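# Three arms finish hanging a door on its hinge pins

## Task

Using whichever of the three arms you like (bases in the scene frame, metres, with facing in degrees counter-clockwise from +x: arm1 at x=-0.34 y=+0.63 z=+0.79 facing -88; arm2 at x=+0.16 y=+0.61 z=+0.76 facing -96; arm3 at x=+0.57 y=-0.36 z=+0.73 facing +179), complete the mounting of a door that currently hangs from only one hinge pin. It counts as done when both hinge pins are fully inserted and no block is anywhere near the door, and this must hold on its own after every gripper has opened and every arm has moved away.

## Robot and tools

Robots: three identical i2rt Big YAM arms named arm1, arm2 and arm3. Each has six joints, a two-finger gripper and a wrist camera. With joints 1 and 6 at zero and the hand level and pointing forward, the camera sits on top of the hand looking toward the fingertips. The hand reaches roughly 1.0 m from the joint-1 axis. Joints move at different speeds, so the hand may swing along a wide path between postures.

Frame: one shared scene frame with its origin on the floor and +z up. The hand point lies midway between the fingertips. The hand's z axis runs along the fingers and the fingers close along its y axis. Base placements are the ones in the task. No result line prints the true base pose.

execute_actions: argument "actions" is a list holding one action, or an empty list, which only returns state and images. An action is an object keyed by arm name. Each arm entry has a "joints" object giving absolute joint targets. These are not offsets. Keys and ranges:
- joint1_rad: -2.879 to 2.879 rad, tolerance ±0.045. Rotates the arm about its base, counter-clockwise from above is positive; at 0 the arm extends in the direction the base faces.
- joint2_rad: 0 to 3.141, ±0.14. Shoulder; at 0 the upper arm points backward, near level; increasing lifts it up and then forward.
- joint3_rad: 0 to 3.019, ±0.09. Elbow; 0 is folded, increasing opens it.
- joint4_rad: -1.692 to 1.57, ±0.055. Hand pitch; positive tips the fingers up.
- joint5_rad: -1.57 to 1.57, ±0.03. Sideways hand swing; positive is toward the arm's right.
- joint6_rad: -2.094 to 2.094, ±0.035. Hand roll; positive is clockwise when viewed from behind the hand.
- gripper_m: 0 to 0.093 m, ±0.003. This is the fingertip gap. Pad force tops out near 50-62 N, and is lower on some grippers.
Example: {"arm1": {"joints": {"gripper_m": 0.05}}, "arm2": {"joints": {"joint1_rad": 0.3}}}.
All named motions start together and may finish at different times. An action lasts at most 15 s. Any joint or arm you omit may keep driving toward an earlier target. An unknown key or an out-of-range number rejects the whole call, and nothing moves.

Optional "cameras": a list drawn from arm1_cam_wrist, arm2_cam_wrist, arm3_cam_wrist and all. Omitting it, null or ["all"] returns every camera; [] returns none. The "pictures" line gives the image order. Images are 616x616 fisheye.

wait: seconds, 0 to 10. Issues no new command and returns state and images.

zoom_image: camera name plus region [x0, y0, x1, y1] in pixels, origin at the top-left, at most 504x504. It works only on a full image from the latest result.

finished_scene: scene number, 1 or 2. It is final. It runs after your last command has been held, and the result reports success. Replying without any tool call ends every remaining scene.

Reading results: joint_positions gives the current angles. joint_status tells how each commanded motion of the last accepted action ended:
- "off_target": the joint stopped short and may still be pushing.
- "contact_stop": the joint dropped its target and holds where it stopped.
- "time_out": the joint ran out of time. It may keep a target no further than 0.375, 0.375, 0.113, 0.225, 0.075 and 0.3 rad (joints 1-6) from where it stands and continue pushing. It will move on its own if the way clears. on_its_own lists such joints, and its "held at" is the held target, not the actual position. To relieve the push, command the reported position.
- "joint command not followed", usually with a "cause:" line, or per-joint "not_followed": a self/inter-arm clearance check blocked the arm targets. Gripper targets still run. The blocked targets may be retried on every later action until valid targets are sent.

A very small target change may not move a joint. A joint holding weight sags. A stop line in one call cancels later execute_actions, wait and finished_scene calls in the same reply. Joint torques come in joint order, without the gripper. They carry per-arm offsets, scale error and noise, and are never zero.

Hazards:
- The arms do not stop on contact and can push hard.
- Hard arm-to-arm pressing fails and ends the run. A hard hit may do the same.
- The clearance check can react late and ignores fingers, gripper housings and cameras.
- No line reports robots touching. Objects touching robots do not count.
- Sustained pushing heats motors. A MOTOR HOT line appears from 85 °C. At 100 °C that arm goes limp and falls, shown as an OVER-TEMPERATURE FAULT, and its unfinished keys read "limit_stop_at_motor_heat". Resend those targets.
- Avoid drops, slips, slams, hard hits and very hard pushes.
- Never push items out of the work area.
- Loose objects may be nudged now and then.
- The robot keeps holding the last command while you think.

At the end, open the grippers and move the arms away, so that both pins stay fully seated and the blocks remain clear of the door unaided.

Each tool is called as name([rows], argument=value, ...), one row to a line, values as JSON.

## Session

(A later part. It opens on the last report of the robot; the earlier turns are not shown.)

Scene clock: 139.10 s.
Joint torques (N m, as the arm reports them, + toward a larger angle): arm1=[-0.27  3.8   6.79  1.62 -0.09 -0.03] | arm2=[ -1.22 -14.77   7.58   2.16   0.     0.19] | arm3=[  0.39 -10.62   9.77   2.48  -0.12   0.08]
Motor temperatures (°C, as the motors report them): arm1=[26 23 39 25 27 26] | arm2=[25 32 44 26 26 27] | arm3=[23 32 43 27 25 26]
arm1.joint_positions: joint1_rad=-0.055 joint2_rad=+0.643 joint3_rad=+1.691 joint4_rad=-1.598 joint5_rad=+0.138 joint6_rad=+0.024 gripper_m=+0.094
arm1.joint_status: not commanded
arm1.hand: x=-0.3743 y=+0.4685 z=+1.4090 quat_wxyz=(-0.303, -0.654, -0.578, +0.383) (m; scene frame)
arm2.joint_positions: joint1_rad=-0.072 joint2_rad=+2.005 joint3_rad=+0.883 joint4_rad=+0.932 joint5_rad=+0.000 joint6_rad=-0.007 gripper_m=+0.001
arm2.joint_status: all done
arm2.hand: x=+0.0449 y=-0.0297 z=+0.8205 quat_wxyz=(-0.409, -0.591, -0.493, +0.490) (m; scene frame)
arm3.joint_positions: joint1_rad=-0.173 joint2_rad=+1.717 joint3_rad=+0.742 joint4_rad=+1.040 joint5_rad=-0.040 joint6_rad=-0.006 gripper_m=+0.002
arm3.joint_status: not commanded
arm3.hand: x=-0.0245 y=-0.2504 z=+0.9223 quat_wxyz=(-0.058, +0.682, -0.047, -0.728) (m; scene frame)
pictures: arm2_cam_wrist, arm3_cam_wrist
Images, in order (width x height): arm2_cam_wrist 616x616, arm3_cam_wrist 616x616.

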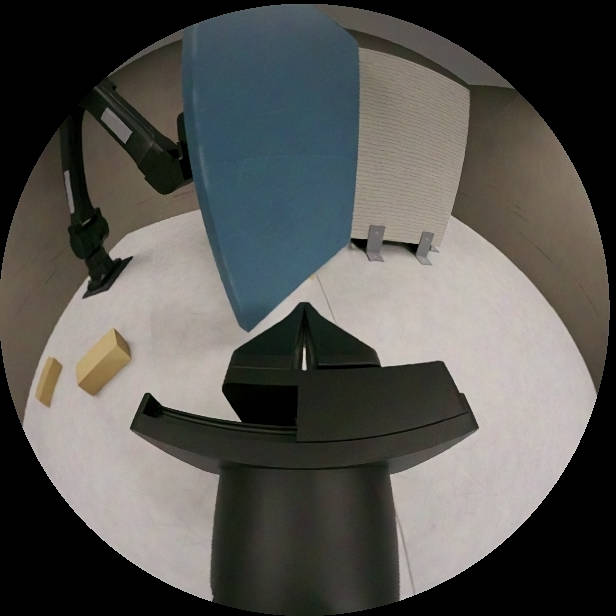

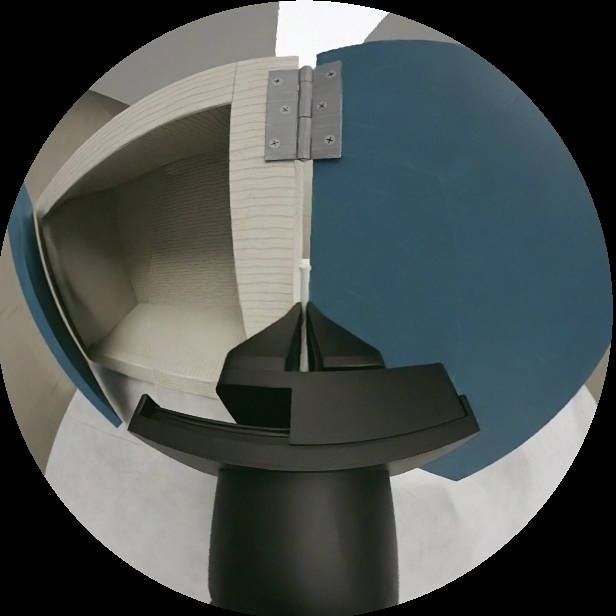

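execute_actions(actions=[])

Scene clock: 163.80 s.
Joint torques (N m, as the arm reports them, + toward a larger angle): arm1=[-0.19  3.59  6.77  1.69 -0.09 -0.03] | arm2=[ -1.01 -14.98   7.54   2.17   0.     0.18] | arm3=[  0.26 -10.74   9.59   2.47  -0.12   0.09]
Motor temperatures (°C, as the motors report them): arm1=[26 23 39 25 27 26] | arm2=[25 33 43 26 26 27] | arm3=[23 32 45 27 25 26]
arm1.joint_positions: joint1_rad=-0.055 joint2_rad=+0.643 joint3_rad=+1.691 joint4_rad=-1.598 joint5_rad=+0.138 joint6_rad=+0.024 gripper_m=+0.094
arm1.joint_status: not commanded
arm1.hand: x=-0.3743 y=+0.4685 z=+1.4090 quat_wxyz=(-0.303, -0.654, -0.578, +0.383) (m; scene frame)
arm2.joint_positions: joint1_rad=-0.072 joint2_rad=+2.005 joint3_rad=+0.883 joint4_rad=+0.932 joint5_rad=+0.000 joint6_rad=-0.007 gripper_m=+0.001
arm2.joint_status: all done
arm2.hand: x=+0.0449 y=-0.0297 z=+0.8205 quat_wxyz=(-0.409, -0.591, -0.493, +0.490) (m; scene frame)
arm3.joint_positions: joint1_rad=-0.173 joint2_rad=+1.717 joint3_rad=+0.742 joint4_rad=+1.040 joint5_rad=-0.040 joint6_rad=-0.006 gripper_m=+0.002
arm3.joint_status: not commanded
arm3.hand: x=-0.0245 y=-0.2504 z=+0.9223 quat_wxyz=(-0.058, +0.682, -0.047, -0.728) (m; scene frame)
pictures: arm1_cam_wrist, arm2_cam_wrist, arm3_cam_wrist
Images, in order (width x height): arm1_cam_wrist 616x616, arm2_cam_wrist 616x616, arm3_cam_wrist 616x616.

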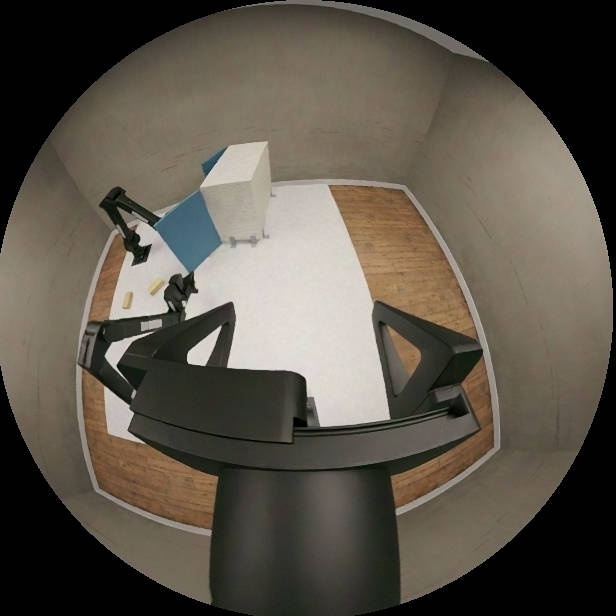

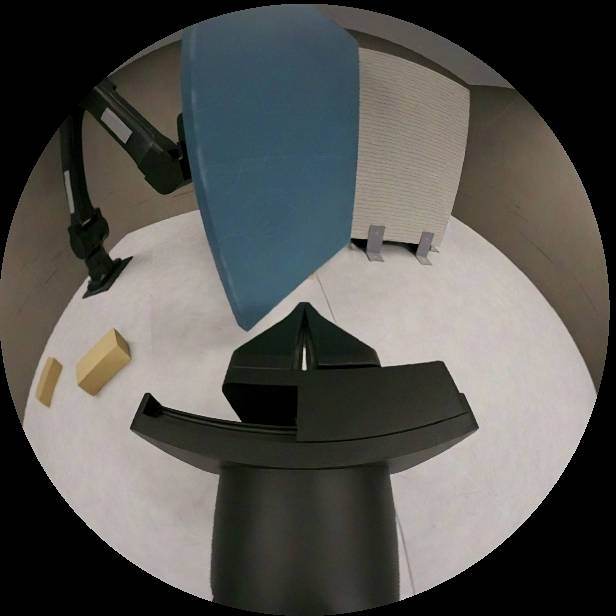

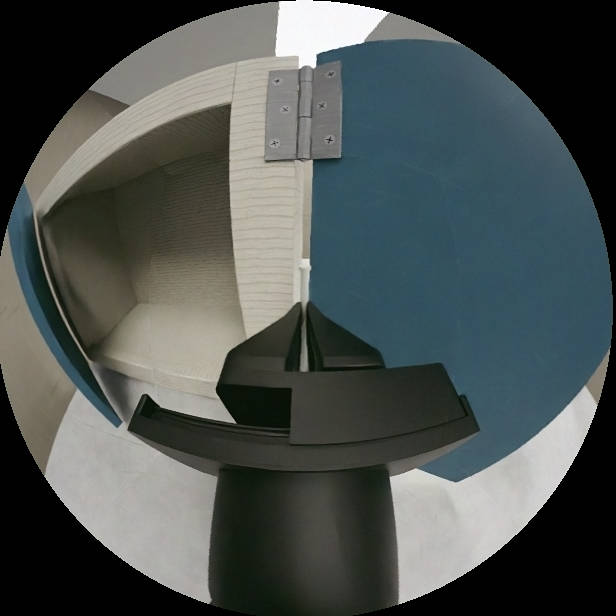

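execute_actions([
  {"arm2":{"joints":{"joint2_rad":1.45,"joint3_rad":0.5,"joint4_rad":0.95}}},
], cameras=[])

execute_actions([
  {"arm2":{"joints":{"joint1_rad":0.2}}},
], cameras=[])

execute_actions([
  {"arm2":{"joints":{"joint2_rad":1.9,"joint3_rad":0.88,"joint4_rad":0.95}}},
], cameras=["arm2_cam_wrist","arm3_cam_wrist"])

Scene clock: 176.90 s.
Joint torques (N m, as the arm reports them, + toward a larger angle): arm1=[-0.16  3.62  6.84  1.61 -0.09 -0.02] | arm2=[-1.09 -8.65  7.16  2.6   0.02  0.21] | arm3=[  0.67 -10.89   9.69   2.44  -0.13   0.07]
Motor temperatures (°C, as the motors report them): arm1=[26 23 39 25 27 26] | arm2=[25 33 43 26 26 27] | arm3=[23 32 45 27 25 26]
arm1.joint_positions: joint1_rad=-0.055 joint2_rad=+0.643 joint3_rad=+1.691 joint4_rad=-1.598 joint5_rad=+0.138 joint6_rad=+0.024 gripper_m=+0.094
arm1.joint_status: not commanded
arm1.hand: x=-0.3743 y=+0.4685 z=+1.4090 quat_wxyz=(-0.303, -0.654, -0.578, +0.383) (m; scene frame)
arm2.joint_positions: joint1_rad=-0.072 joint2_rad=+1.448 joint3_rad=+0.506 joint4_rad=+0.932 joint5_rad=+0.000 joint6_rad=-0.007 gripper_m=+0.001
arm2.joint_status: all done
arm2.hand: x=+0.0685 y=+0.1054 z=+0.9681 quat_wxyz=(-0.451, -0.545, -0.454, +0.542) (m; scene frame)
arm3.joint_positions: joint1_rad=-0.173 joint2_rad=+1.717 joint3_rad=+0.742 joint4_rad=+1.040 joint5_rad=-0.040 joint6_rad=-0.006 gripper_m=+0.002
arm3.joint_status: not commanded
arm3.hand: x=-0.0245 y=-0.2504 z=+0.9223 quat_wxyz=(-0.058, +0.682, -0.047, -0.728) (m; scene frame)
pictures: none
No camera images: the call's "cameras" was empty. Leave "cameras" out to get every camera's image.

Scene clock: 177.87 s.
Joint torques (N m, as the arm reports them, + toward a larger angle): arm1=[-0.24  3.64  6.75  1.63 -0.09 -0.01] | arm2=[-0.94 -7.68  7.3   2.59  0.03  0.17] | arm3=[  0.49 -11.04   9.67   2.42  -0.12   0.08]
Motor temperatures (°C, as the motors report them): arm1=[26 23 39 25 27 26] | arm2=[25 33 43 26 26 27] | arm3=[23 32 45 27 25 26]
arm1.joint_positions: joint1_rad=-0.055 joint2_rad=+0.643 joint3_rad=+1.691 joint4_rad=-1.598 joint5_rad=+0.138 joint6_rad=+0.024 gripper_m=+0.094
arm1.joint_status: not commanded
arm1.hand: x=-0.3743 y=+0.4685 z=+1.4090 quat_wxyz=(-0.303, -0.654, -0.578, +0.383) (m; scene frame)
arm2.joint_positions: joint1_rad=+0.206 joint2_rad=+1.448 joint3_rad=+0.506 joint4_rad=+0.932 joint5_rad=+0.000 joint6_rad=-0.007 gripper_m=+0.001
arm2.joint_status: all done
arm2.hand: x=+0.2107 y=+0.0992 z=+0.9691 quat_wxyz=(-0.522, -0.476, -0.525, +0.475) (m; scene frame)
arm3.joint_positions: joint1_rad=-0.173 joint2_rad=+1.717 joint3_rad=+0.742 joint4_rad=+1.040 joint5_rad=-0.040 joint6_rad=-0.006 gripper_m=+0.002
arm3.joint_status: not commanded
arm3.hand: x=-0.0245 y=-0.2504 z=+0.9223 quat_wxyz=(-0.058, +0.682, -0.047, -0.728) (m; scene frame)
pictures: none
No camera images: the call's "cameras" was empty. Leave "cameras" out to get every camera's image.

Scene clock: 179.13 s.
Joint torques (N m, as the arm reports them, + toward a larger angle): arm1=[-0.2   3.52  6.73  1.66 -0.09 -0.01] | arm2=[ -1.06 -13.23   9.46   2.44   0.01   0.17] | arm3=[  0.3  -10.79   9.68   2.44  -0.12   0.11]
Motor temperatures (°C, as the motors report them): arm1=[26 23 39 25 27 26] | arm2=[25 33 43 26 26 27] | arm3=[23 32 45 27 25 26]
arm1.joint_positions: joint1_rad=-0.055 joint2_rad=+0.643 joint3_rad=+1.691 joint4_rad=-1.598 joint5_rad=+0.138 joint6_rad=+0.024 gripper_m=+0.094
arm1.joint_status: not commanded
arm1.hand: x=-0.3743 y=+0.4685 z=+1.4090 quat_wxyz=(-0.303, -0.654, -0.578, +0.383) (m; scene frame)
arm2.joint_positions: joint1_rad=+0.206 joint2_rad=+1.895 joint3_rad=+0.847 joint4_rad=+0.932 joint5_rad=+0.000 joint6_rad=-0.007 gripper_m=+0.001
arm2.joint_status: all done
arm2.hand: x=+0.2237 y=-0.0293 z=+0.8757 quat_wxyz=(-0.494, -0.500, -0.552, +0.449) (m; scene frame)
arm3.joint_positions: joint1_rad=-0.173 joint2_rad=+1.717 joint3_rad=+0.742 joint4_rad=+1.040 joint5_rad=-0.040 joint6_rad=-0.006 gripper_m=+0.002
arm3.joint_status: not commanded
arm3.hand: x=-0.0245 y=-0.2504 z=+0.9223 quat_wxyz=(-0.058, +0.682, -0.047, -0.728) (m; scene frame)
pictures: arm2_cam_wrist, arm3_cam_wrist
Images, in order (width x height): arm2_cam_wrist 616x616, arm3_cam_wrist 616x616.

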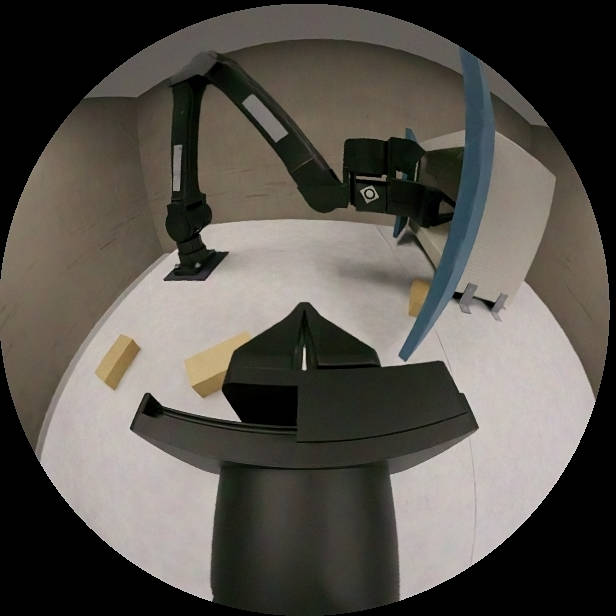

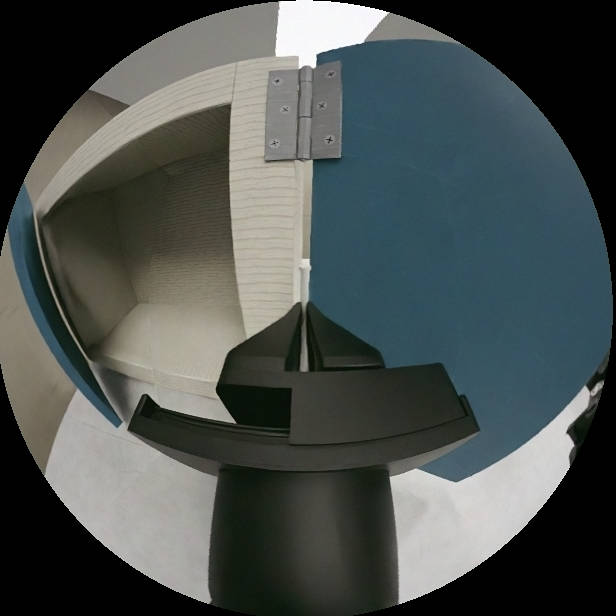

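execute_actions([
  {"arm2":{"joints":{"joint1_rad":0.02}}},
], cameras=["arm2_cam_wrist","arm3_cam_wrist"])

execute_actions([
  {"arm2":{"joints":{"joint1_rad":-0.14}}},
], cameras=["arm2_cam_wrist","arm3_cam_wrist"])

Scene clock: 186.63 s.
Joint torques (N m, as the arm reports them, + toward a larger angle): arm1=[-0.32  3.57  6.79  1.64 -0.09 -0.03] | arm2=[ -0.13 -13.21   9.46   2.54   0.01   0.19] | arm3=[  0.55 -10.81   9.73   2.5   -0.11   0.11]
Motor temperatures (°C, as the motors report them): arm1=[26 24 39 25 27 26] | arm2=[25 33 43 26 26 27] | arm3=[23 32 45 27 25 26]
arm1.joint_positions: joint1_rad=-0.055 joint2_rad=+0.643 joint3_rad=+1.691 joint4_rad=-1.598 joint5_rad=+0.138 joint6_rad=+0.024 gripper_m=+0.094
arm1.joint_status: not commanded
arm1.hand: x=-0.3743 y=+0.4685 z=+1.4090 quat_wxyz=(-0.303, -0.654, -0.578, +0.383) (m; scene frame)
arm2.joint_positions: joint1_rad=+0.012 joint2_rad=+1.895 joint3_rad=+0.847 joint4_rad=+0.932 joint5_rad=+0.000 joint6_rad=-0.007 gripper_m=+0.001
arm2.joint_status: all done
arm2.hand: x=+0.0990 y=-0.0291 z=+0.8748 quat_wxyz=(-0.448, -0.552, -0.500, +0.494) (m; scene frame)
arm3.joint_positions: joint1_rad=-0.173 joint2_rad=+1.717 joint3_rad=+0.742 joint4_rad=+1.040 joint5_rad=-0.040 joint6_rad=-0.006 gripper_m=+0.002
arm3.joint_status: not commanded
arm3.hand: x=-0.0245 y=-0.2504 z=+0.9223 quat_wxyz=(-0.058, +0.682, -0.047, -0.728) (m; scene frame)
pictures: arm2_cam_wrist, arm3_cam_wrist
Images, in order (width x height): arm2_cam_wrist 616x616, arm3_cam_wrist 616x616.

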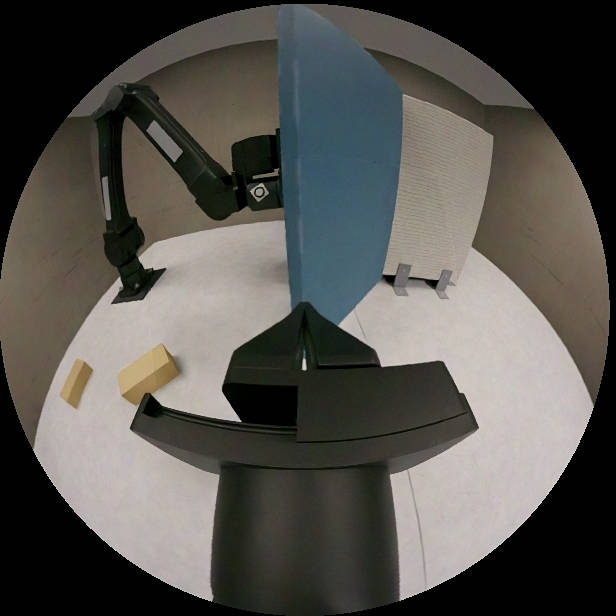

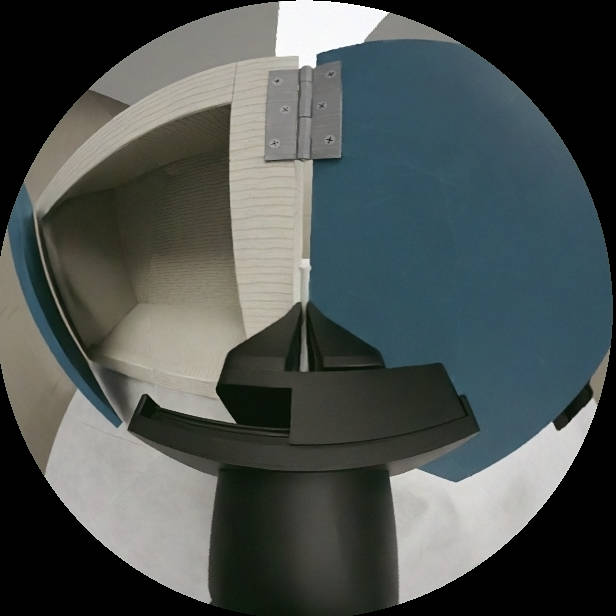

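Scene clock: 187.73 s.
Joint torques (N m, as the arm reports them, + toward a larger angle): arm1=[-0.05  3.64  6.78  1.62 -0.09 -0.01] | arm2=[  0.28 -13.57   9.51   2.65   0.02   0.19] | arm3=[  0.53 -10.82   9.67   2.38  -0.15   0.11]
Motor temperatures (°C, as the motors report them): arm1=[26 24 39 25 27 26] | arm2=[25 33 43 26 26 27] | arm3=[23 32 45 27 25 26]
arm1.joint_positions: joint1_rad=-0.055 joint2_rad=+0.643 joint3_rad=+1.691 joint4_rad=-1.598 joint5_rad=+0.138 joint6_rad=+0.024 gripper_m=+0.094
arm1.joint_status: not commanded
arm1.hand: x=-0.3743 y=+0.4685 z=+1.4090 quat_wxyz=(-0.303, -0.654, -0.578, +0.383) (m; scene frame)
arm2.joint_positions: joint1_rad=-0.149 joint2_rad=+1.895 joint3_rad=+0.847 joint4_rad=+0.932 joint5_rad=+0.000 joint6_rad=-0.007 gripper_m=+0.001
arm2.joint_status: all done
arm2.hand: x=-0.0023 y=-0.0108 z=+0.8740 quat_wxyz=(-0.407, -0.591, -0.455, +0.528) (m; scene frame)
arm3.joint_positions: joint1_rad=-0.173 joint2_rad=+1.717 joint3_rad=+0.742 joint4_rad=+1.040 joint5_rad=-0.040 joint6_rad=-0.006 gripper_m=+0.002
arm3.joint_status: not commanded
arm3.hand: x=-0.0245 y=-0.2504 z=+0.9223 quat_wxyz=(-0.058, +0.682, -0.047, -0.728) (m; scene frame)
pictures: arm2_cam_wrist, arm3_cam_wrist
Images, in order (width x height): arm2_cam_wrist 616x616, arm3_cam_wrist 616x616.

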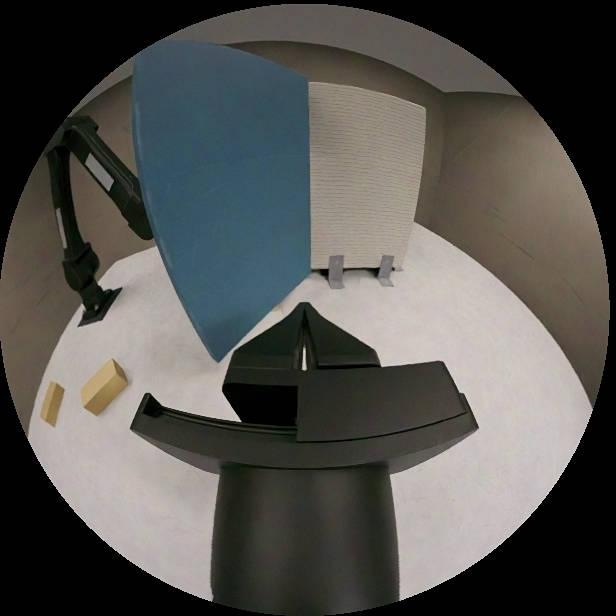

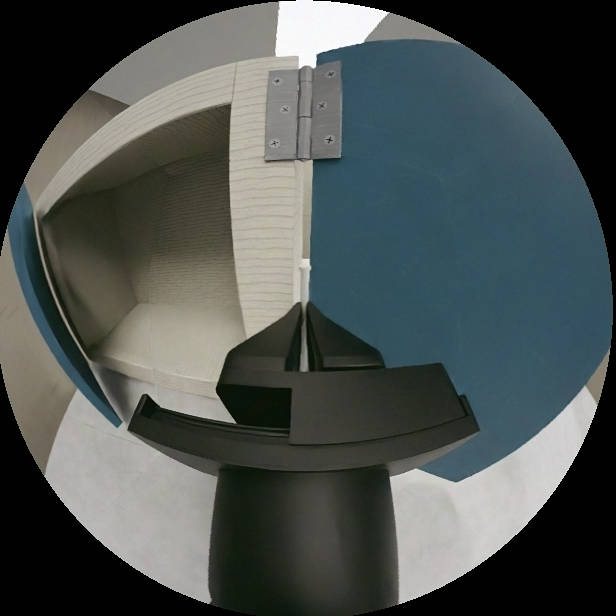

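execute_actions([
  {"arm2":{"joints":{"joint2_rad":1.6,"joint3_rad":0.6}}},
], cameras=[])

execute_actions([
  {"arm2":{"joints":{"joint1_rad":0.15}}},
], cameras=[])

execute_actions([
  {"arm2":{"joints":{"joint2_rad":2.0,"joint3_rad":1.08}}},
], cameras=["arm2_cam_wrist"])

execute_actions([
  {"arm2":{"joints":{"joint1_rad":-0.02}}},
], cameras=["arm2_cam_wrist","arm3_cam_wrist"])

Scene clock: 199.10 s.
Joint torques (N m, as the arm reports them, + toward a larger angle): arm1=[-0.09  3.68  6.8   1.61 -0.09 -0.02] | arm2=[-0.2  -9.84  6.94  2.52  0.02  0.22] | arm3=[  0.32 -10.62   9.72   2.46  -0.12   0.13]
Motor temperatures (°C, as the motors report them): arm1=[26 24 39 25 27 26] | arm2=[25 33 43 26 26 27] | arm3=[23 33 45 27 25 26]
arm1.joint_positions: joint1_rad=-0.055 joint2_rad=+0.643 joint3_rad=+1.691 joint4_rad=-1.598 joint5_rad=+0.138 joint6_rad=+0.024 gripper_m=+0.094
arm1.joint_status: not commanded
arm1.hand: x=-0.3743 y=+0.4685 z=+1.4090 quat_wxyz=(-0.303, -0.654, -0.578, +0.383) (m; scene frame)
arm2.joint_positions: joint1_rad=-0.149 joint2_rad=+1.592 joint3_rad=+0.605 joint4_rad=+0.932 joint5_rad=+0.000 joint6_rad=-0.007 gripper_m=+0.001
arm2.joint_status: all done
arm2.hand: x=+0.0197 y=+0.0748 z=+0.9403 quat_wxyz=(-0.421, -0.575, -0.442, +0.546) (m; scene frame)
arm3.joint_positions: joint1_rad=-0.173 joint2_rad=+1.717 joint3_rad=+0.742 joint4_rad=+1.040 joint5_rad=-0.040 joint6_rad=-0.006 gripper_m=+0.002
arm3.joint_status: not commanded
arm3.hand: x=-0.0245 y=-0.2504 z=+0.9223 quat_wxyz=(-0.058, +0.682, -0.047, -0.728) (m; scene frame)
pictures: none
No camera images: the call's "cameras" was empty. Leave "cameras" out to get every camera's image.

Scene clock: 200.07 s.
Joint torques (N m, as the arm reports them, + toward a larger angle): arm1=[-0.22  3.47  6.77  1.59 -0.08 -0.03] | arm2=[-1.31 -9.44  6.92  2.52 -0.01  0.2 ] | arm3=[  0.42 -10.76   9.71   2.46  -0.12   0.09]
Motor temperatures (°C, as the motors report them): arm1=[26 24 39 25 27 26] | arm2=[25 33 43 26 26 27] | arm3=[23 33 45 27 25 26]
arm1.joint_positions: joint1_rad=-0.055 joint2_rad=+0.643 joint3_rad=+1.691 joint4_rad=-1.598 joint5_rad=+0.138 joint6_rad=+0.024 gripper_m=+0.094
arm1.joint_status: not commanded
arm1.hand: x=-0.3743 y=+0.4685 z=+1.4090 quat_wxyz=(-0.303, -0.654, -0.578, +0.383) (m; scene frame)
arm2.joint_positions: joint1_rad=+0.161 joint2_rad=+1.592 joint3_rad=+0.605 joint4_rad=+0.932 joint5_rad=+0.000 joint6_rad=-0.007 gripper_m=+0.001
arm2.joint_status: all done
arm2.hand: x=+0.1897 y=+0.0569 z=+0.9416 quat_wxyz=(-0.500, -0.499, -0.525, +0.475) (m; scene frame)
arm3.joint_positions: joint1_rad=-0.173 joint2_rad=+1.717 joint3_rad=+0.742 joint4_rad=+1.040 joint5_rad=-0.040 joint6_rad=-0.006 gripper_m=+0.002
arm3.joint_status: not commanded
arm3.hand: x=-0.0245 y=-0.2504 z=+0.9223 quat_wxyz=(-0.058, +0.682, -0.047, -0.728) (m; scene frame)
pictures: none
No camera images: the call's "cameras" was empty. Leave "cameras" out to get every camera's image.

Scene clock: 201.23 s.
Joint torques (N m, as the arm reports them, + toward a larger angle): arm1=[-0.22  3.58  6.82  1.63 -0.09 -0.03] | arm2=[ -1.21 -15.04  10.71   2.52   0.02   0.2 ] | arm3=[  0.36 -10.61   9.67   2.48  -0.12   0.11]
Motor temperatures (°C, as the motors report them): arm1=[26 24 39 25 27 26] | arm2=[25 33 43 26 26 27] | arm3=[23 33 46 27 25 26]
arm1.joint_positions: joint1_rad=-0.055 joint2_rad=+0.643 joint3_rad=+1.691 joint4_rad=-1.598 joint5_rad=+0.138 joint6_rad=+0.024 gripper_m=+0.094
arm1.joint_status: not commanded
arm1.hand: x=-0.3743 y=+0.4685 z=+1.4090 quat_wxyz=(-0.303, -0.654, -0.578, +0.383) (m; scene frame)
arm2.joint_positions: joint1_rad=+0.161 joint2_rad=+1.990 joint3_rad=+1.043 joint4_rad=+0.932 joint5_rad=+0.000 joint6_rad=-0.007 gripper_m=+0.001
arm2.joint_status: all done
arm2.hand: x=+0.1978 y=-0.0964 z=+0.9021 quat_wxyz=(-0.510, -0.489, -0.515, +0.485) (m; scene frame)
arm3.joint_positions: joint1_rad=-0.173 joint2_rad=+1.717 joint3_rad=+0.742 joint4_rad=+1.040 joint5_rad=-0.040 joint6_rad=-0.006 gripper_m=+0.002
arm3.joint_status: not commanded
arm3.hand: x=-0.0245 y=-0.2504 z=+0.9223 quat_wxyz=(-0.058, +0.682, -0.047, -0.728) (m; scene frame)
pictures: arm2_cam_wrist
Images, in order (width x height): arm2_cam_wrist 616x616.

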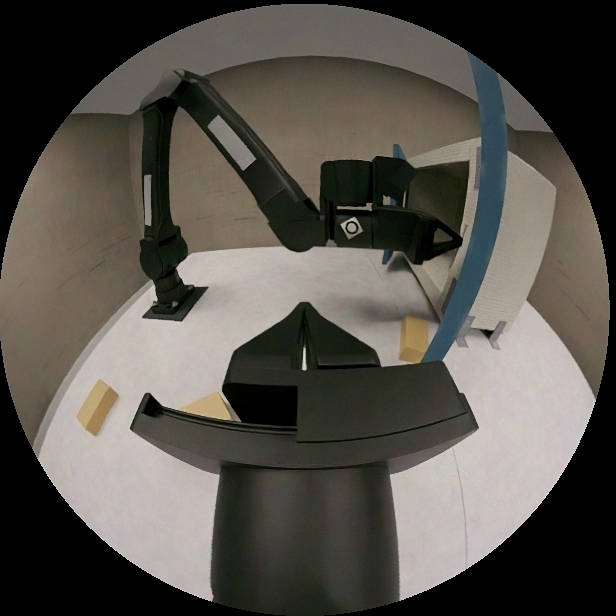

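Scene clock: 202.23 s.
Joint torques (N m, as the arm reports them, + toward a larger angle): arm1=[-0.29  3.66  6.8   1.62 -0.09 -0.02] | arm2=[ -0.1  -15.4   10.41   2.56   0.13   0.21] | arm3=[  0.25 -10.86   9.65   2.49  -0.13   0.1 ]
Motor temperatures (°C, as the motors report them): arm1=[26 24 39 25 27 26] | arm2=[25 33 43 26 26 27] | arm3=[23 33 46 27 25 26]
arm1.joint_positions: joint1_rad=-0.055 joint2_rad=+0.643 joint3_rad=+1.691 joint4_rad=-1.598 joint5_rad=+0.138 joint6_rad=+0.024 gripper_m=+0.094
arm1.joint_status: not commanded
arm1.hand: x=-0.3743 y=+0.4685 z=+1.4090 quat_wxyz=(-0.303, -0.654, -0.578, +0.383) (m; scene frame)
arm2.joint_positions: joint1_rad=-0.029 joint2_rad=+1.991 joint3_rad=+1.045 joint4_rad=+0.932 joint5_rad=-0.002 joint6_rad=-0.007 gripper_m=+0.001
arm2.joint_status: all done
arm2.hand: x=+0.0645 y=-0.0910 z=+0.9013 quat_wxyz=(-0.463, -0.536, -0.467, +0.530) (m; scene frame)
arm3.joint_positions: joint1_rad=-0.173 joint2_rad=+1.717 joint3_rad=+0.742 joint4_rad=+1.040 joint5_rad=-0.040 joint6_rad=-0.006 gripper_m=+0.002
arm3.joint_status: not commanded
arm3.hand: x=-0.0245 y=-0.2504 z=+0.9223 quat_wxyz=(-0.058, +0.682, -0.047, -0.728) (m; scene frame)
pictures: arm2_cam_wrist, arm3_cam_wrist
Images, in order (width x height): arm2_cam_wrist 616x616, arm3_cam_wrist 616x616.

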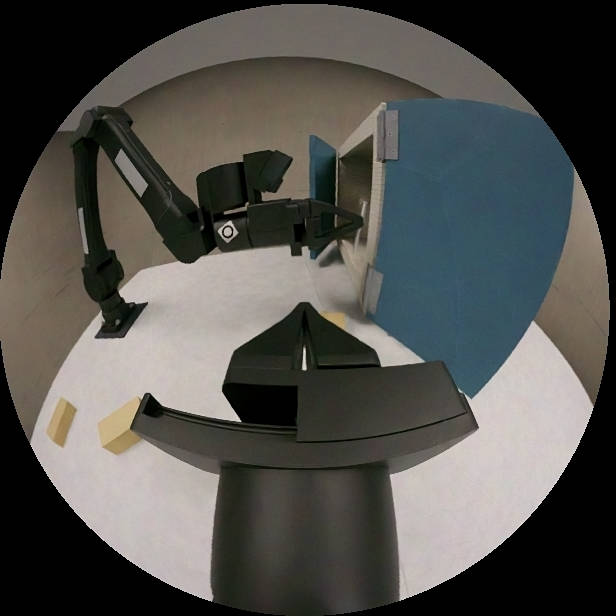

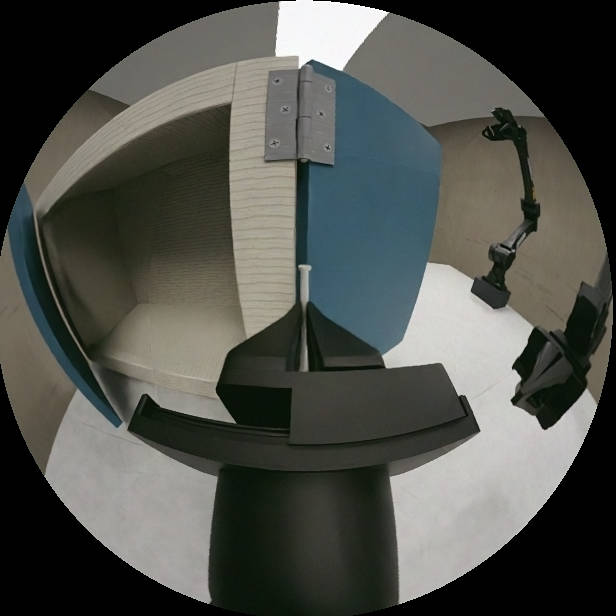

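execute_actions(actions=[], cameras=["arm2_cam_wrist","arm3_cam_wrist"])

zoom_image(camera="arm2_cam_wrist", region=[290,90,450,330])

Scene clock: 205.50 s.
Joint torques (N m, as the arm reports them, + toward a larger angle): arm1=[-0.13  3.46  6.77  1.64 -0.09 -0.02] | arm2=[  0.18 -15.23  10.52   2.52   0.15   0.2 ] | arm3=[  0.38 -10.88   9.65   2.4   -0.12   0.12]
Motor temperatures (°C, as the motors report them): arm1=[26 24 39 25 27 26] | arm2=[25 33 44 26 26 27] | arm3=[23 33 46 27 25 26]
arm1.joint_positions: joint1_rad=-0.055 joint2_rad=+0.643 joint3_rad=+1.691 joint4_rad=-1.598 joint5_rad=+0.138 joint6_rad=+0.024 gripper_m=+0.094
arm1.joint_status: not commanded
arm1.hand: x=-0.3743 y=+0.4685 z=+1.4090 quat_wxyz=(-0.303, -0.654, -0.578, +0.383) (m; scene frame)
arm2.joint_positions: joint1_rad=-0.028 joint2_rad=+1.991 joint3_rad=+1.045 joint4_rad=+0.932 joint5_rad=-0.002 joint6_rad=-0.007 gripper_m=+0.001
arm2.joint_status: all done
arm2.hand: x=+0.0647 y=-0.0910 z=+0.9013 quat_wxyz=(-0.463, -0.535, -0.467, +0.530) (m; scene frame)
arm3.joint_positions: joint1_rad=-0.173 joint2_rad=+1.717 joint3_rad=+0.742 joint4_rad=+1.040 joint5_rad=-0.040 joint6_rad=-0.006 gripper_m=+0.002
arm3.joint_status: not commanded
arm3.hand: x=-0.0245 y=-0.2504 z=+0.9223 quat_wxyz=(-0.058, +0.682, -0.047, -0.728) (m; scene frame)
pictures: arm2_cam_wrist, arm3_cam_wrist
Images, in order (width x height): arm2_cam_wrist 616x616, arm3_cam_wrist 616x616.

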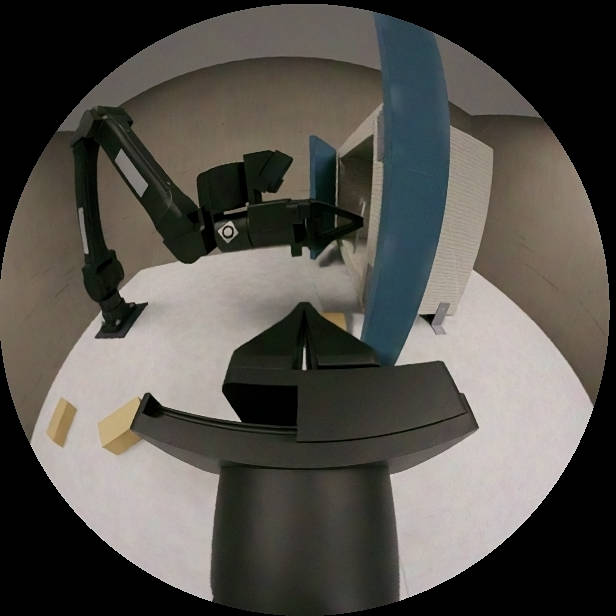

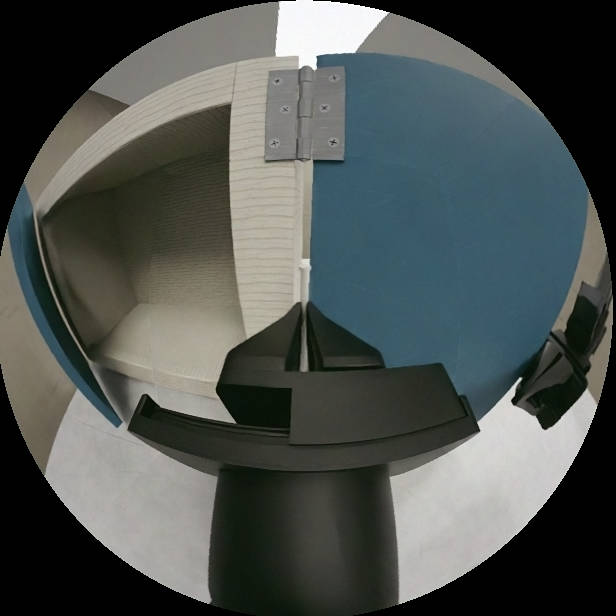

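Region (290, 90, 450, 330) of arm2_cam_wrist's 616x616 image, scaled by 2.100, with more detail than that image has.

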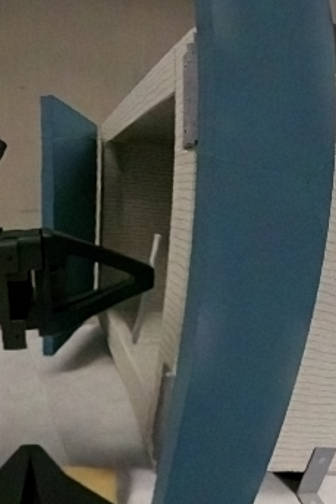

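execute_actions([
  {"arm2":{"joints":{"joint1_rad":-0.18}}},
], cameras=["arm2_cam_wrist","arm3_cam_wrist"])

execute_actions(actions=[], cameras=["arm2_cam_wrist"])

zoom_image(camera="arm2_cam_wrist", region=[200,90,400,330])

Scene clock: 215.47 s.
Joint torques (N m, as the arm reports them, + toward a larger angle): arm1=[-0.19  3.6   6.78  1.65 -0.09 -0.03] | arm2=[  0.16 -15.49  10.58   2.46   0.06   0.19] | arm3=[  0.2  -10.9    9.77   2.4   -0.13   0.08]
Motor temperatures (°C, as the motors report them): arm1=[26 24 39 25 27 26] | arm2=[25 33 44 26 26 27] | arm3=[23 33 46 27 25 26]
arm1.joint_positions: joint1_rad=-0.055 joint2_rad=+0.643 joint3_rad=+1.691 joint4_rad=-1.598 joint5_rad=+0.138 joint6_rad=+0.024 gripper_m=+0.094
arm1.joint_status: not commanded
arm1.hand: x=-0.3743 y=+0.4685 z=+1.4090 quat_wxyz=(-0.303, -0.654, -0.578, +0.383) (m; scene frame)
arm2.joint_positions: joint1_rad=-0.186 joint2_rad=+1.991 joint3_rad=+1.045 joint4_rad=+0.932 joint5_rad=-0.001 joint6_rad=-0.007 gripper_m=+0.001
arm2.joint_status: all done
arm2.hand: x=-0.0446 y=-0.0669 z=+0.9004 quat_wxyz=(-0.419, -0.571, -0.423, +0.565) (m; scene frame)
arm3.joint_positions: joint1_rad=-0.173 joint2_rad=+1.717 joint3_rad=+0.742 joint4_rad=+1.040 joint5_rad=-0.040 joint6_rad=-0.006 gripper_m=+0.002
arm3.joint_status: not commanded
arm3.hand: x=-0.0245 y=-0.2504 z=+0.9223 quat_wxyz=(-0.058, +0.682, -0.047, -0.728) (m; scene frame)
pictures: arm2_cam_wrist, arm3_cam_wrist
Images, in order (width x height): arm2_cam_wrist 616x616, arm3_cam_wrist 616x616.

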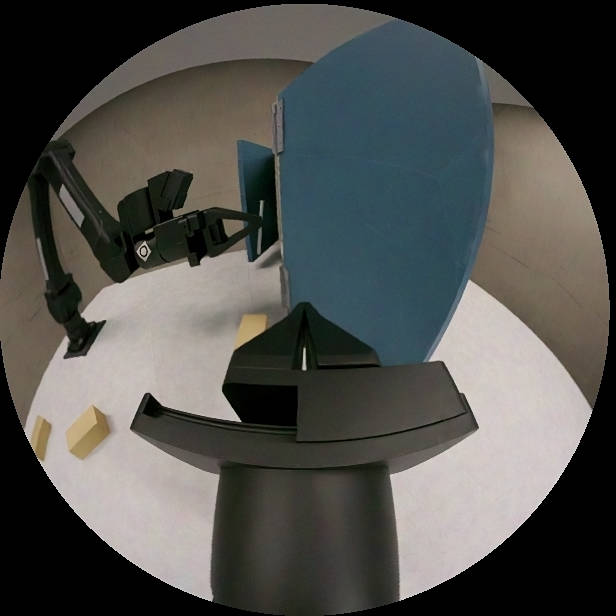

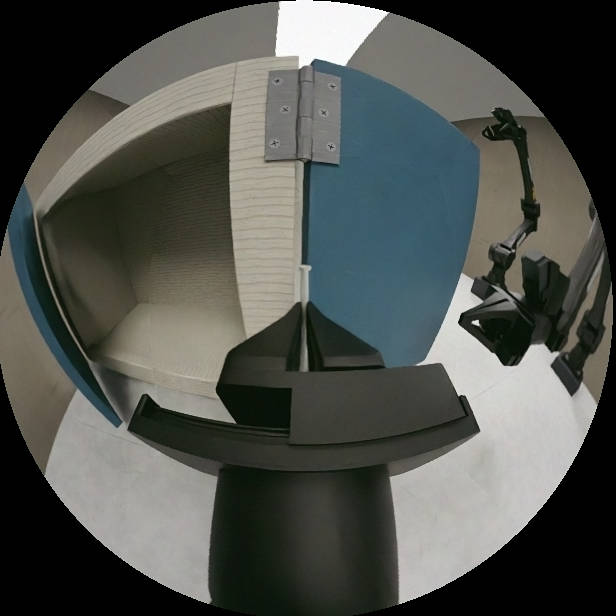

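Scene clock: 215.47 s.
Joint torques (N m, as the arm reports them, + toward a larger angle): arm1=[-0.19  3.6   6.78  1.65 -0.09 -0.03] | arm2=[  0.16 -15.49  10.58   2.46   0.06   0.19] | arm3=[  0.2  -10.9    9.77   2.4   -0.13   0.08]
Motor temperatures (°C, as the motors report them): arm1=[26 24 39 25 27 26] | arm2=[25 33 44 26 26 27] | arm3=[23 33 46 27 25 26]
arm1.joint_positions: joint1_rad=-0.055 joint2_rad=+0.643 joint3_rad=+1.691 joint4_rad=-1.598 joint5_rad=+0.138 joint6_rad=+0.024 gripper_m=+0.094
arm1.joint_status: not commanded
arm1.hand: x=-0.3743 y=+0.4685 z=+1.4090 quat_wxyz=(-0.303, -0.654, -0.578, +0.383) (m; scene frame)
arm2.joint_positions: joint1_rad=-0.186 joint2_rad=+1.991 joint3_rad=+1.045 joint4_rad=+0.932 joint5_rad=-0.001 joint6_rad=-0.007 gripper_m=+0.001
arm2.joint_status: all done
arm2.hand: x=-0.0446 y=-0.0669 z=+0.9004 quat_wxyz=(-0.419, -0.571, -0.423, +0.565) (m; scene frame)
arm3.joint_positions: joint1_rad=-0.173 joint2_rad=+1.717 joint3_rad=+0.742 joint4_rad=+1.040 joint5_rad=-0.040 joint6_rad=-0.006 gripper_m=+0.002
arm3.joint_status: not commanded
arm3.hand: x=-0.0245 y=-0.2504 z=+0.9223 quat_wxyz=(-0.058, +0.682, -0.047, -0.728) (m; scene frame)
pictures: arm2_cam_wrist
Images, in order (width x height): arm2_cam_wrist 616x616.

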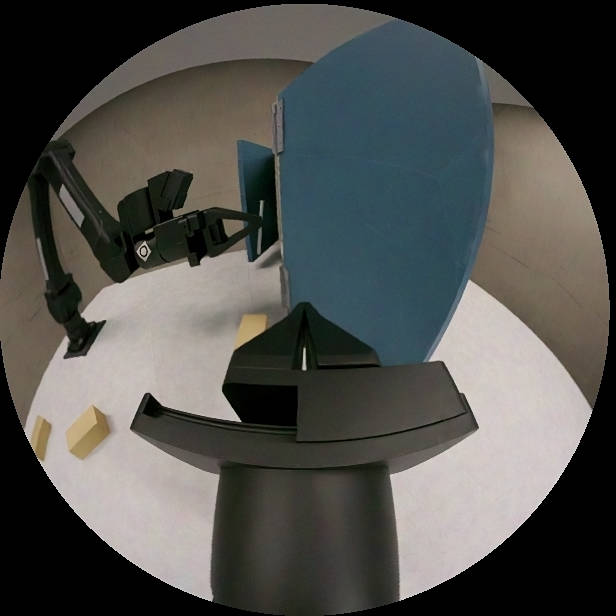

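Region (200, 90, 400, 330) of arm2_cam_wrist's 616x616 image, scaled by 2.100, with more detail than that image has.

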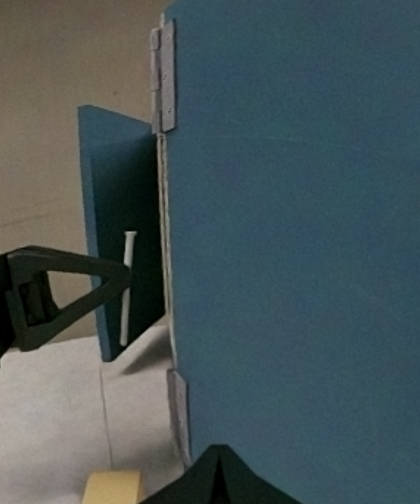

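execute_actions([
  {"arm3":{"joints":{"joint3_rad":0.85,"joint4_rad":0.99}}},
], cameras=["arm2_cam_wrist","arm3_cam_wrist"])

zoom_image(camera="arm2_cam_wrist", region=[200,90,400,330])

Scene clock: 226.03 s.
Joint torques (N m, as the arm reports them, + toward a larger angle): arm1=[-0.33  3.68  6.82  1.61 -0.09 -0.02] | arm2=[ -0.09 -15.    10.52   2.43   0.11   0.19] | arm3=[  0.53 -11.41   9.89   1.46  -0.11   0.1 ]
Motor temperatures (°C, as the motors report them): arm1=[26 24 39 25 27 26] | arm2=[25 33 44 26 26 27] | arm3=[23 33 46 27 25 26]
arm1.joint_positions: joint1_rad=-0.055 joint2_rad=+0.643 joint3_rad=+1.691 joint4_rad=-1.598 joint5_rad=+0.138 joint6_rad=+0.024 gripper_m=+0.094
arm1.joint_status: not commanded
arm1.hand: x=-0.3743 y=+0.4685 z=+1.4090 quat_wxyz=(-0.303, -0.654, -0.578, +0.383) (m; scene frame)
arm2.joint_positions: joint1_rad=-0.186 joint2_rad=+1.991 joint3_rad=+1.045 joint4_rad=+0.932 joint5_rad=-0.002 joint6_rad=-0.007 gripper_m=+0.001
arm2.joint_status: not commanded
arm2.hand: x=-0.0441 y=-0.0671 z=+0.9004 quat_wxyz=(-0.420, -0.571, -0.423, +0.564) (m; scene frame)
arm3.joint_positions: joint1_rad=-0.173 joint2_rad=+1.717 joint3_rad=+0.817 joint4_rad=+1.000 joint5_rad=-0.040 joint6_rad=-0.006 gripper_m=+0.002
arm3.joint_status: all done
arm3.hand: x=-0.0465 y=-0.2462 z=+0.9477 quat_wxyz=(-0.059, +0.669, -0.046, -0.739) (m; scene frame)
pictures: arm2_cam_wrist, arm3_cam_wrist
Images, in order (width x height): arm2_cam_wrist 616x616, arm3_cam_wrist 616x616.

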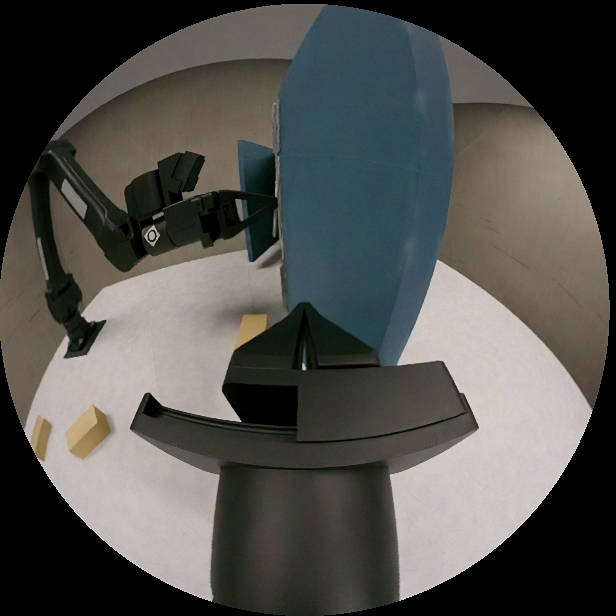

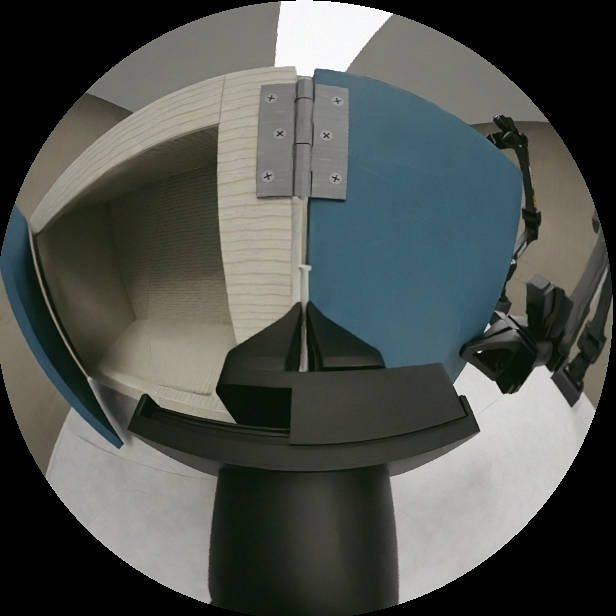

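Region (200, 90, 400, 330) of arm2_cam_wrist's 616x616 image, scaled by 2.100, with more detail than that image has.

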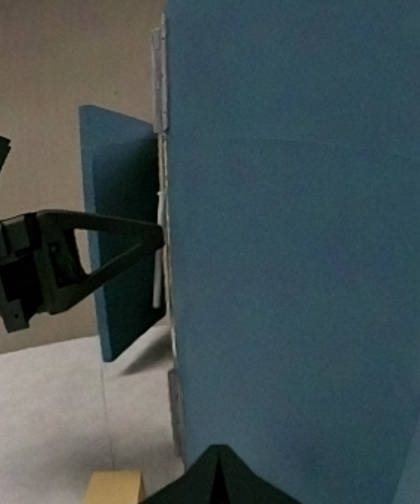

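execute_actions([
  {"arm3":{"joints":{"joint2_rad":1.83,"joint4_rad":1.12}}},
], cameras=["arm2_cam_wrist","arm3_cam_wrist"])

zoom_image(camera="arm2_cam_wrist", region=[230,170,330,310])

zoom_image(camera="arm3_cam_wrist", region=[250,130,360,330])

Scene clock: 233.77 s.
Joint torques (N m, as the arm reports them, + toward a larger angle): arm1=[-0.06  3.65  6.76  1.65 -0.09 -0.02] | arm2=[ -0.1  -15.39  10.5    2.6    0.08   0.19] | arm3=[  0.62 -10.96   9.17   2.21   0.04   0.1 ]
Motor temperatures (°C, as the motors report them): arm1=[26 24 39 25 27 26] | arm2=[25 34 44 26 26 27] | arm3=[23 33 46 27 25 26]
arm1.joint_positions: joint1_rad=-0.055 joint2_rad=+0.643 joint3_rad=+1.691 joint4_rad=-1.598 joint5_rad=+0.138 joint6_rad=+0.024 gripper_m=+0.094
arm1.joint_status: not commanded
arm1.hand: x=-0.3743 y=+0.4685 z=+1.4090 quat_wxyz=(-0.303, -0.654, -0.578, +0.383) (m; scene frame)
arm2.joint_positions: joint1_rad=-0.186 joint2_rad=+1.991 joint3_rad=+1.045 joint4_rad=+0.932 joint5_rad=-0.002 joint6_rad=-0.007 gripper_m=+0.001
arm2.joint_status: not commanded
arm2.hand: x=-0.0441 y=-0.0671 z=+0.9004 quat_wxyz=(-0.420, -0.571, -0.423, +0.564) (m; scene frame)
arm3.joint_positions: joint1_rad=-0.173 joint2_rad=+1.812 joint3_rad=+0.817 joint4_rad=+1.108 joint5_rad=-0.044 joint6_rad=-0.006 gripper_m=+0.002
arm3.joint_status: all done
arm3.hand: x=-0.0509 y=-0.2461 z=+0.9161 quat_wxyz=(-0.058, +0.665, -0.044, -0.744) (m; scene frame)
pictures: arm2_cam_wrist, arm3_cam_wrist
Images, in order (width x height): arm2_cam_wrist 616x616, arm3_cam_wrist 616x616.

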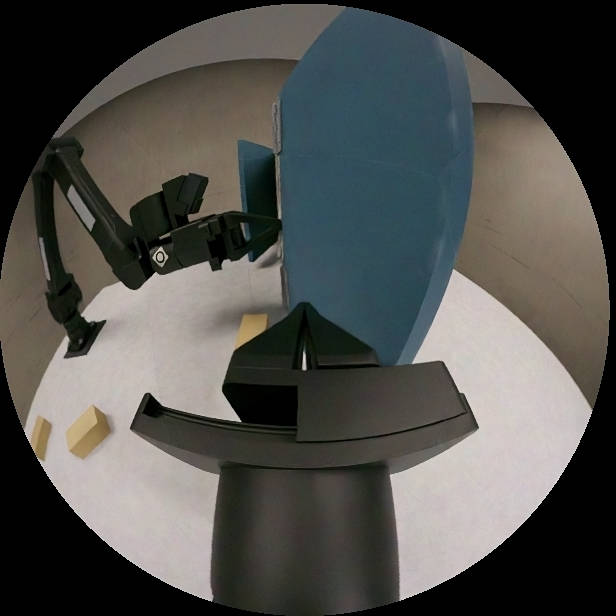

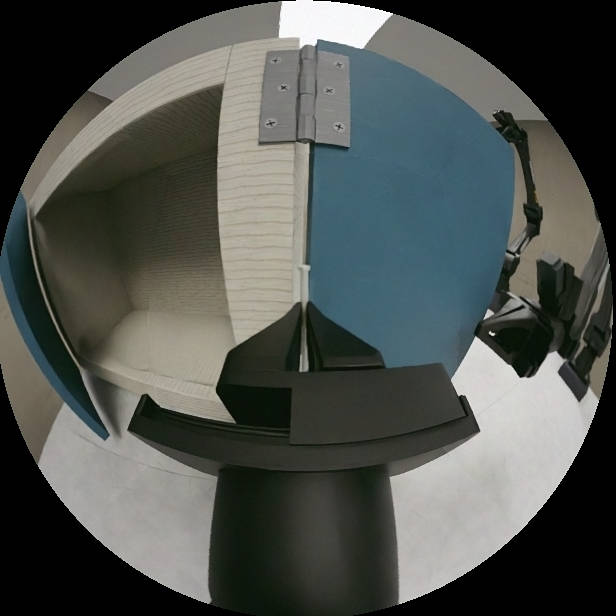

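Region (230, 170, 330, 310) of arm2_cam_wrist's 616x616 image, scaled by 3.600, with more detail than that image has; it fills the left 360 columns of this view, and the rest is white.

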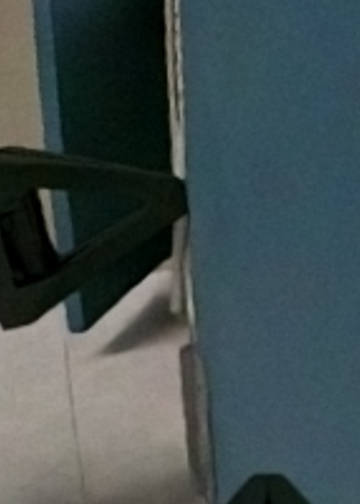

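Region (250, 130, 360, 330) of arm3_cam_wrist's 616x616 image, scaled by 2.520, with more detail than that image has; it fills the left 277 columns of this view, and the rest is white.

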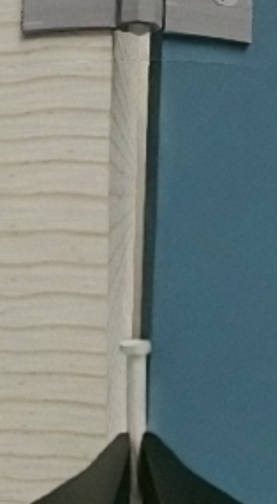

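execute_actions([
  {"arm3":{"joints":{"joint3_rad":0.77,"joint4_rad":1.25}}},
], cameras=["arm2_cam_wrist"])

zoom_image(camera="arm2_cam_wrist", region=[230,170,330,310])

Scene clock: 241.50 s.
Joint torques (N m, as the arm reports them, + toward a larger angle): arm1=[-0.29  3.64  6.78  1.61 -0.09 -0.03] | arm2=[ -0.36 -15.29  10.5    2.58   0.12   0.17] | arm3=[  0.44 -10.68   5.95   2.48  -0.01   0.1 ]
Motor temperatures (°C, as the motors report them): arm1=[26 24 39 25 27 26] | arm2=[25 34 44 26 26 27] | arm3=[23 33 46 27 25 26]
arm1.joint_positions: joint1_rad=-0.055 joint2_rad=+0.643 joint3_rad=+1.691 joint4_rad=-1.598 joint5_rad=+0.138 joint6_rad=+0.024 gripper_m=+0.094
arm1.joint_status: not commanded
arm1.hand: x=-0.3743 y=+0.4685 z=+1.4090 quat_wxyz=(-0.303, -0.654, -0.578, +0.383) (m; scene frame)
arm2.joint_positions: joint1_rad=-0.186 joint2_rad=+1.991 joint3_rad=+1.045 joint4_rad=+0.932 joint5_rad=-0.002 joint6_rad=-0.007 gripper_m=+0.001
arm2.joint_status: not commanded
arm2.hand: x=-0.0441 y=-0.0671 z=+0.9004 quat_wxyz=(-0.420, -0.571, -0.423, +0.564) (m; scene frame)
arm3.joint_positions: joint1_rad=-0.172 joint2_rad=+1.815 joint3_rad=+0.770 joint4_rad=+1.229 joint5_rad=-0.043 joint6_rad=-0.006 gripper_m=+0.002
arm3.joint_status: all done
arm3.hand: x=-0.0334 y=-0.2496 z=+0.9226 quat_wxyz=(-0.061, +0.638, -0.041, -0.766) (m; scene frame)
pictures: arm2_cam_wrist
Images, in order (width x height): arm2_cam_wrist 616x616.

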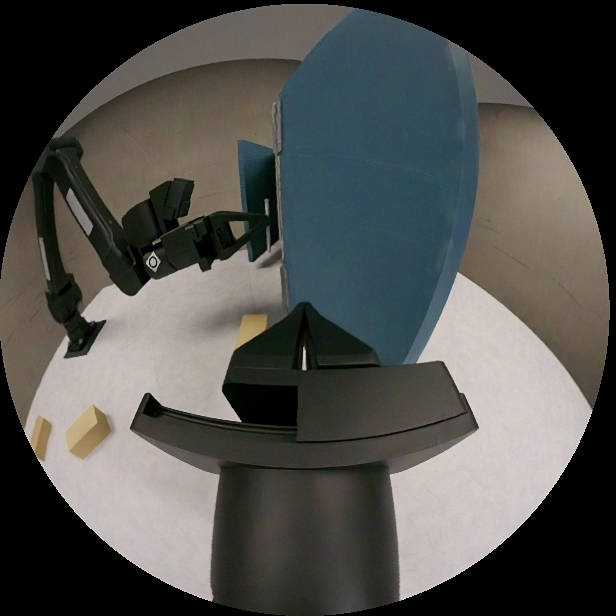

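Region (230, 170, 330, 310) of arm2_cam_wrist's 616x616 image, scaled by 3.600, with more detail than that image has; it fills the left 360 columns of this view, and the rest is white.

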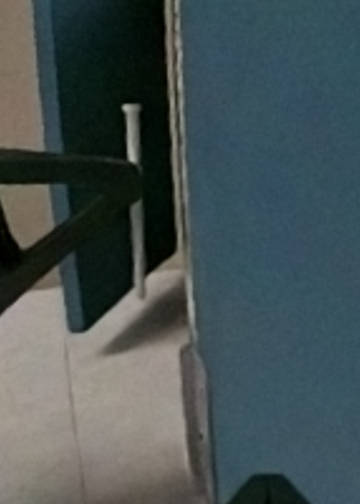

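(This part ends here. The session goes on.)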